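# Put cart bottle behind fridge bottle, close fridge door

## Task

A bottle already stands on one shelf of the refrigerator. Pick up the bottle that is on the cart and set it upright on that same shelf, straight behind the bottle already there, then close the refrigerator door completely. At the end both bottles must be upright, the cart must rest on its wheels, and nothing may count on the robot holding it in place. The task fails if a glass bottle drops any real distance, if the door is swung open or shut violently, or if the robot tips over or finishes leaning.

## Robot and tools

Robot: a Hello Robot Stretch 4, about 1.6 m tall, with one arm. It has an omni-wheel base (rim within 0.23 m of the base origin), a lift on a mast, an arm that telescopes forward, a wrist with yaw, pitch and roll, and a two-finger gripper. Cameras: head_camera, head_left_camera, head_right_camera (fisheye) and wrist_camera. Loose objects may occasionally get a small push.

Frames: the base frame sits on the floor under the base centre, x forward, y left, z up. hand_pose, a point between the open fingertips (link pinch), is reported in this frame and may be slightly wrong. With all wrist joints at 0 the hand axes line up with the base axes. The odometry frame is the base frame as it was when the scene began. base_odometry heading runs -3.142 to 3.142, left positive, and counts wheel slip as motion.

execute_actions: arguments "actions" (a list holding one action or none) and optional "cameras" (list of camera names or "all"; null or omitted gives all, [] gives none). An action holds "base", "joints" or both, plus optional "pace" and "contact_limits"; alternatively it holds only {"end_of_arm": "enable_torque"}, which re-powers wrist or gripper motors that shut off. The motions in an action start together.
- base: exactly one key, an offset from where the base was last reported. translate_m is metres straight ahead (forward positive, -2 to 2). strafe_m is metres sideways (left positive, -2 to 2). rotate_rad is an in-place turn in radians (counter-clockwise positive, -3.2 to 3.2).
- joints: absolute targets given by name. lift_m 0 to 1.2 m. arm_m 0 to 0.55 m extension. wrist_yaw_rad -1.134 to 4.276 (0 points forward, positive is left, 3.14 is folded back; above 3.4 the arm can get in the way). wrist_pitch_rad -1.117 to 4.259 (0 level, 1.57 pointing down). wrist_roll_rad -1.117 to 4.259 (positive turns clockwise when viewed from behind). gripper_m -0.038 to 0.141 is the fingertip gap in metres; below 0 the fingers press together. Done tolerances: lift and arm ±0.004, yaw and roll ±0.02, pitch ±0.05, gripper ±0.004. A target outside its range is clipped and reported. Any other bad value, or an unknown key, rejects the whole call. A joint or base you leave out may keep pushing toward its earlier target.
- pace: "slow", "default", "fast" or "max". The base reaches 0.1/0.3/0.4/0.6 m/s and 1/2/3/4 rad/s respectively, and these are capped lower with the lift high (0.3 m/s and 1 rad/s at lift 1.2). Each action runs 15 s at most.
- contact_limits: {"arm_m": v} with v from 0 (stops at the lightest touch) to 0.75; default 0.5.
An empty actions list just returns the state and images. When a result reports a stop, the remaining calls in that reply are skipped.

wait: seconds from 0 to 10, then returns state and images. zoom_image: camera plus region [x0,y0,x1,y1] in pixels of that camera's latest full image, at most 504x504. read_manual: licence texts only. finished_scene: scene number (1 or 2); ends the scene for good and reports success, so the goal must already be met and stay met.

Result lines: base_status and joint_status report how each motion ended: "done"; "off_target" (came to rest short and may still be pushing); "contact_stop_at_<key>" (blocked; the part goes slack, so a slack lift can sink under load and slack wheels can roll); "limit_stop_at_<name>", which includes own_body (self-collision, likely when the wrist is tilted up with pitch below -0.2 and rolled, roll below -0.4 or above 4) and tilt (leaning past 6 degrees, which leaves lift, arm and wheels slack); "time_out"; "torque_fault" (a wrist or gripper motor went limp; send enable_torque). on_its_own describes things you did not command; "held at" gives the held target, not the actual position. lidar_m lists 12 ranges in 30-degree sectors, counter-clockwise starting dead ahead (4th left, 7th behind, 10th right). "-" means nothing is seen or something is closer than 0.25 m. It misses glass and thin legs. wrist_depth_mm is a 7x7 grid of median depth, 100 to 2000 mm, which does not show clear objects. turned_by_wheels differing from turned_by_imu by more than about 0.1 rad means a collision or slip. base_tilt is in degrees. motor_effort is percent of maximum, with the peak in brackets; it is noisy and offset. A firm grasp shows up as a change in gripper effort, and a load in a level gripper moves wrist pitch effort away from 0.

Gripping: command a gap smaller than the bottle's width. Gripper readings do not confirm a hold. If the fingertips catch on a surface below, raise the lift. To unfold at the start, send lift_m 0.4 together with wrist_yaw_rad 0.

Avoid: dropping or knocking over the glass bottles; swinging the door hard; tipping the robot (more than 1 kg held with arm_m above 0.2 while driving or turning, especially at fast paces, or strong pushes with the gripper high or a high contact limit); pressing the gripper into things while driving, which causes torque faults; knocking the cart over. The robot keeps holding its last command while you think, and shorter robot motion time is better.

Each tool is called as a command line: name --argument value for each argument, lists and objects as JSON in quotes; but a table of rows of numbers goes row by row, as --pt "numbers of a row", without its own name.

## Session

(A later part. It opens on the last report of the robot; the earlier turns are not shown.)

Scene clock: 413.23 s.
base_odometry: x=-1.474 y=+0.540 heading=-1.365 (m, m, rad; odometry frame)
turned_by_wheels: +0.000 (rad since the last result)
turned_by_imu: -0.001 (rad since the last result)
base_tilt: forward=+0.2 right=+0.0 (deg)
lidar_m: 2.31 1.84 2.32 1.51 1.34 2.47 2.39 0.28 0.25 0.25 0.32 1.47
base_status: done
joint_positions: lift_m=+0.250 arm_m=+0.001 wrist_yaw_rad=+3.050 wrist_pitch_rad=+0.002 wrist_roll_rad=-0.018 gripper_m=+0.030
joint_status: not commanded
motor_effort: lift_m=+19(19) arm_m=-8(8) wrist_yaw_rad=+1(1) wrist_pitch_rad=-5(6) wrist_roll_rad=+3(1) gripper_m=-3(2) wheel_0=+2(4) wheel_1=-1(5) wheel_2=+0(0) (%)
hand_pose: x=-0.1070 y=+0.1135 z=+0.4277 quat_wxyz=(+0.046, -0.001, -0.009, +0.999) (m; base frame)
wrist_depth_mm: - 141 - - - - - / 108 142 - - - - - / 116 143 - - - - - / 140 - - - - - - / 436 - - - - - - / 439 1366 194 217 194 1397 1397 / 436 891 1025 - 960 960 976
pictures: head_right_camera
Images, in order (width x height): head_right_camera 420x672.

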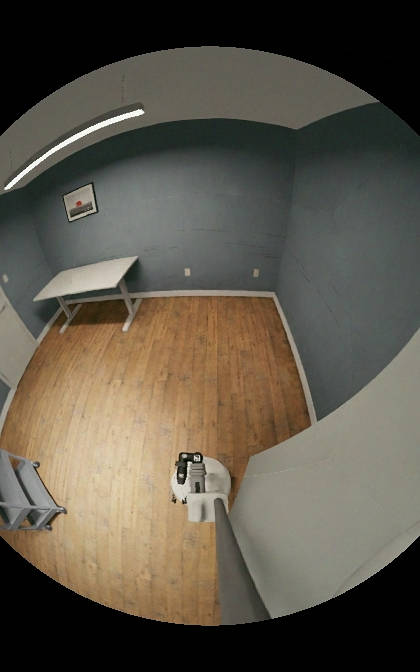

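execute_actions --actions '[{"base":{"translate_m":-0.15},"pace":"slow"}]' --cameras '["head_right_camera"]'

execute_actions --actions '[{"base":{"strafe_m":-0.08},"pace":"slow"}]' --cameras '["head_right_camera"]'

Scene clock: 420.47 s.
base_odometry: x=-1.505 y=+0.686 heading=-1.365 (m, m, rad; odometry frame)
turned_by_wheels: +0.000 (rad since the last result)
turned_by_imu: -0.001 (rad since the last result)
base_tilt: forward=+0.3 right=-0.1 (deg)
lidar_m: 2.47 1.95 2.52 1.35 1.27 2.31 2.24 1.32 0.31 0.30 0.35 1.45
base_status: done
joint_positions: lift_m=+0.250 arm_m=+0.001 wrist_yaw_rad=+3.050 wrist_pitch_rad=+0.002 wrist_roll_rad=-0.018 gripper_m=+0.030
joint_status: not commanded
motor_effort: lift_m=+19(19) arm_m=-8(8) wrist_yaw_rad=+2(1) wrist_pitch_rad=-6(5) wrist_roll_rad=+1(2) gripper_m=-3(2) wheel_0=+0(4) wheel_1=-1(4) wheel_2=+2(5) (%)
hand_pose: x=-0.1070 y=+0.1135 z=+0.4277 quat_wxyz=(+0.046, -0.001, -0.009, +0.999) (m; base frame)
wrist_depth_mm: - 141 - - - - - / 108 142 - - - - - / 116 143 - - - - - / 140 - - - - - - / 1756 - - - - - - / 1336 1366 195 217 194 1430 1397 / 960 891 1008 - 960 960 976
pictures: head_right_camera
Images, in order (width x height): head_right_camera 420x672.

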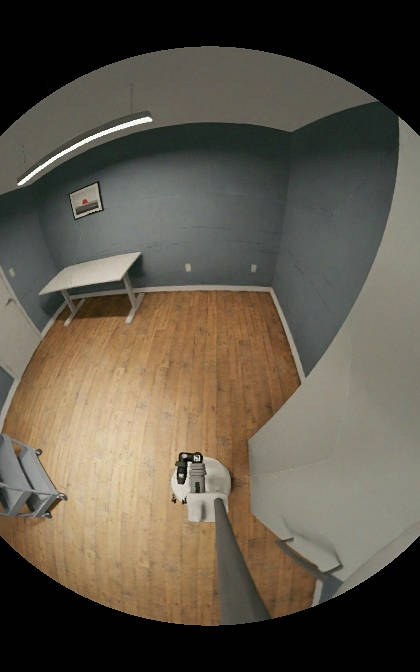

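Scene clock: 422.40 s.
base_odometry: x=-1.583 y=+0.670 heading=-1.365 (m, m, rad; odometry frame)
turned_by_wheels: +0.000 (rad since the last result)
turned_by_imu: -0.001 (rad since the last result)
base_tilt: forward=+0.2 right=-0.1 (deg)
lidar_m: 2.46 1.97 2.52 1.39 1.38 2.31 2.24 0.29 0.27 0.25 0.26 0.42
base_status: done
joint_positions: lift_m=+0.250 arm_m=+0.001 wrist_yaw_rad=+3.050 wrist_pitch_rad=+0.002 wrist_roll_rad=-0.018 gripper_m=+0.030
joint_status: not commanded
motor_effort: lift_m=+19(19) arm_m=-8(8) wrist_yaw_rad=+1(1) wrist_pitch_rad=-5(5) wrist_roll_rad=+2(4) gripper_m=-4(3) wheel_0=+0(5) wheel_1=-2(6) wheel_2=+1(2) (%)
hand_pose: x=-0.1070 y=+0.1135 z=+0.4277 quat_wxyz=(+0.046, -0.001, -0.009, +0.999) (m; base frame)
wrist_depth_mm: - 141 - - - - - / 108 142 - - - - - / 116 143 - - - - - / 140 - - - - - - / 1618 - - - - - - / 1336 1366 194 217 194 1397 1397 / 946 891 1025 - 960 960 976
pictures: head_right_camera
Images, in order (width x height): head_right_camera 420x672.

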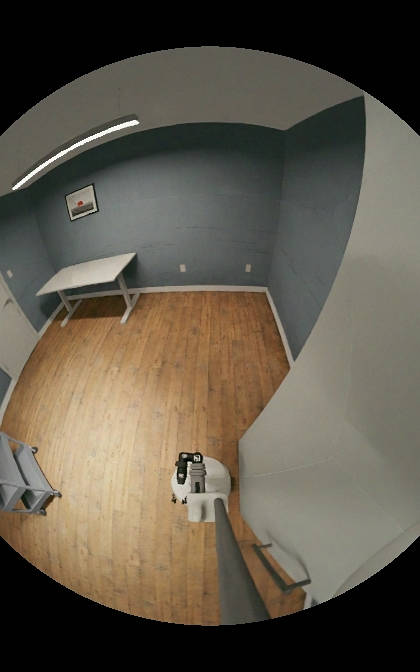

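execute_actions --actions '[{"base":{"translate_m":-0.08},"pace":"slow"}]' --cameras '[]'

execute_actions --actions '[{"base":{"strafe_m":-0.1},"pace":"slow"}]' --cameras '["head_right_camera"]'

Scene clock: 430.67 s.
base_odometry: x=-1.599 y=+0.748 heading=-1.365 (m, m, rad; odometry frame)
turned_by_wheels: +0.000 (rad since the last result)
turned_by_imu: -0.001 (rad since the last result)
base_tilt: forward=+0.2 right=+0.0 (deg)
lidar_m: 2.55 2.05 2.68 1.33 1.43 2.24 2.15 1.22 0.25 0.25 0.25 0.41
base_status: done
joint_positions: lift_m=+0.250 arm_m=+0.001 wrist_yaw_rad=+3.050 wrist_pitch_rad=+0.002 wrist_roll_rad=-0.018 gripper_m=+0.030
joint_status: not commanded
motor_effort: lift_m=+19(19) arm_m=-8(8) wrist_yaw_rad=+1(1) wrist_pitch_rad=-6(5) wrist_roll_rad=+2(1) gripper_m=-2(4) wheel_0=-2(6) wheel_1=-3(4) wheel_2=+2(4) (%)
hand_pose: x=-0.1070 y=+0.1135 z=+0.4277 quat_wxyz=(+0.046, -0.001, -0.009, +0.999) (m; base frame)
wrist_depth_mm: - 141 - - - - - / 108 142 - - - - - / 116 143 - - - - - / 140 - - - - - - / 1576 - - - - - - / 1308 1366 194 217 195 1430 1366 / 960 891 1008 - 960 960 976
pictures: none
No camera images: the call's "cameras" was empty. Leave "cameras" out to get every camera's image.

Scene clock: 432.73 s.
base_odometry: x=-1.665 y=+0.727 heading=-1.407 (m, m, rad; odometry frame)
turned_by_wheels: -0.042 (rad since the last result)
turned_by_imu: -0.040 (rad since the last result)
base_tilt: forward=+0.2 right=-0.1 (deg)
lidar_m: 2.53 2.08 2.54 1.42 1.41 2.25 2.17 1.19 0.25 - 0.25 0.29
base_status: strafe_m contact_stop (by the wheels' count: -0.069 of -0.100)
joint_positions: lift_m=+0.250 arm_m=+0.001 wrist_yaw_rad=+3.050 wrist_pitch_rad=+0.002 wrist_roll_rad=-0.018 gripper_m=+0.030
joint_status: not commanded
on_its_own: the wheels are slack since a contact_stop
motor_effort: lift_m=+19(19) arm_m=-7(8) wrist_yaw_rad=+1(0) wrist_pitch_rad=-5(6) wrist_roll_rad=+1(1) gripper_m=-4(1) wheel_0=+0(24) wheel_1=+0(36) wheel_2=+0(8) (%)
hand_pose: x=-0.1070 y=+0.1134 z=+0.4277 quat_wxyz=(+0.046, -0.001, -0.009, +0.999) (m; base frame)
wrist_depth_mm: - 141 - - - - - / 108 142 - - - - - / 116 143 - - - - - / 140 - - - - - - / 1618 - - - - - - / 1336 1366 194 217 194 1366 1397 / 946 891 1025 - 976 960 976
pictures: head_right_camera
Images, in order (width x height): head_right_camera 420x672.

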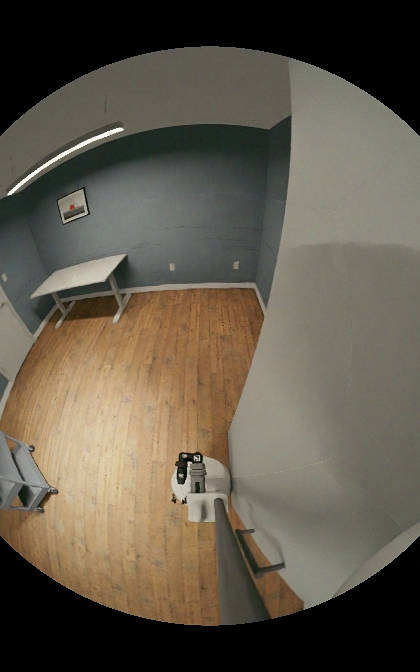

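Firm stop. Back off and verify from the front.

execute_actions --actions '[{"base":{"strafe_m":0.6}}]' --cameras '[]'

execute_actions --actions '[{"base":{"rotate_rad":-1.3}}]' --cameras '["head_camera","head_right_camera"]'

Scene clock: 439.67 s.
base_odometry: x=-1.073 y=+0.825 heading=-1.407 (m, m, rad; odometry frame)
turned_by_wheels: +0.000 (rad since the last result)
turned_by_imu: +0.001 (rad since the last result)
base_tilt: forward=+0.2 right=+0.0 (deg)
lidar_m: 1.91 1.81 2.39 0.95 0.85 2.26 2.16 2.01 1.44 0.73 0.82 2.05
base_status: done
joint_positions: lift_m=+0.250 arm_m=+0.001 wrist_yaw_rad=+3.050 wrist_pitch_rad=+0.002 wrist_roll_rad=-0.018 gripper_m=+0.030
joint_status: not commanded
motor_effort: lift_m=+19(19) arm_m=-8(7) wrist_yaw_rad=+1(0) wrist_pitch_rad=-6(5) wrist_roll_rad=+2(3) gripper_m=-3(4) wheel_0=+1(6) wheel_1=-3(7) wheel_2=+0(1) (%)
hand_pose: x=-0.1070 y=+0.1134 z=+0.4277 quat_wxyz=(+0.046, -0.001, -0.009, +0.999) (m; base frame)
wrist_depth_mm: - 141 - - - - - / 108 142 - - - - - / 116 143 - - - - - / 140 - - - - - - / - - - - - - - / 1336 1366 194 218 194 1397 1397 / 946 891 1008 - 976 960 960
pictures: none
No camera images: the call's "cameras" was empty. Leave "cameras" out to get every camera's image.

Scene clock: 441.57 s.
base_odometry: x=-1.073 y=+0.825 heading=-2.707 (m, m, rad; odometry frame)
turned_by_wheels: -1.300 (rad since the last result)
turned_by_imu: -1.289 (rad since the last result)
base_tilt: forward=+0.3 right=+0.0 (deg)
lidar_m: 0.79 1.69 2.56 1.84 2.10 2.30 0.87 0.97 2.18 2.18 1.65 0.72
base_status: done
joint_positions: lift_m=+0.250 arm_m=+0.001 wrist_yaw_rad=+3.050 wrist_pitch_rad=+0.002 wrist_roll_rad=-0.018 gripper_m=+0.030
joint_status: not commanded
motor_effort: lift_m=+19(19) arm_m=-8(8) wrist_yaw_rad=+1(1) wrist_pitch_rad=-5(5) wrist_roll_rad=+0(0) gripper_m=-3(4) wheel_0=+0(7) wheel_1=+1(7) wheel_2=-1(7) (%)
hand_pose: x=-0.1070 y=+0.1134 z=+0.4277 quat_wxyz=(+0.046, -0.001, -0.009, +0.999) (m; base frame)
wrist_depth_mm: - 141 - - - - - / 108 142 1160 - - - - / 116 143 1182 - - - - / 140 946 - - - - - / - 1366 1537 1397 - - - / 1336 1160 194 217 194 1397 1366 / 946 891 1008 - 960 960 976
pictures: head_camera, head_right_camera
Images, in order (width x height): head_camera 420x560, head_right_camera 420x672.

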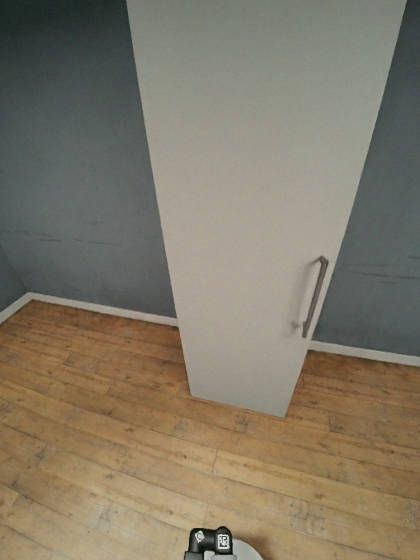

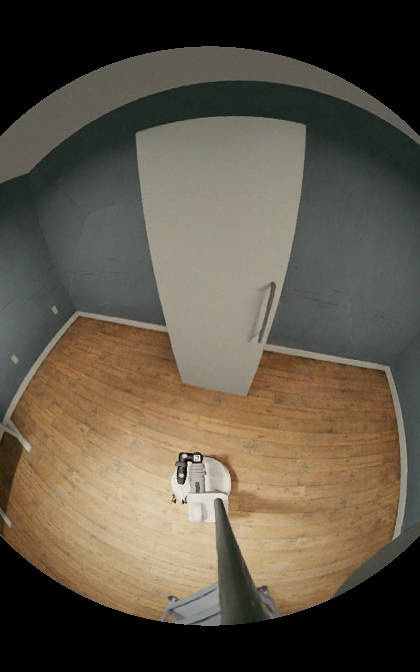

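finished_scene --scene 2

The scene is finished: the task was done.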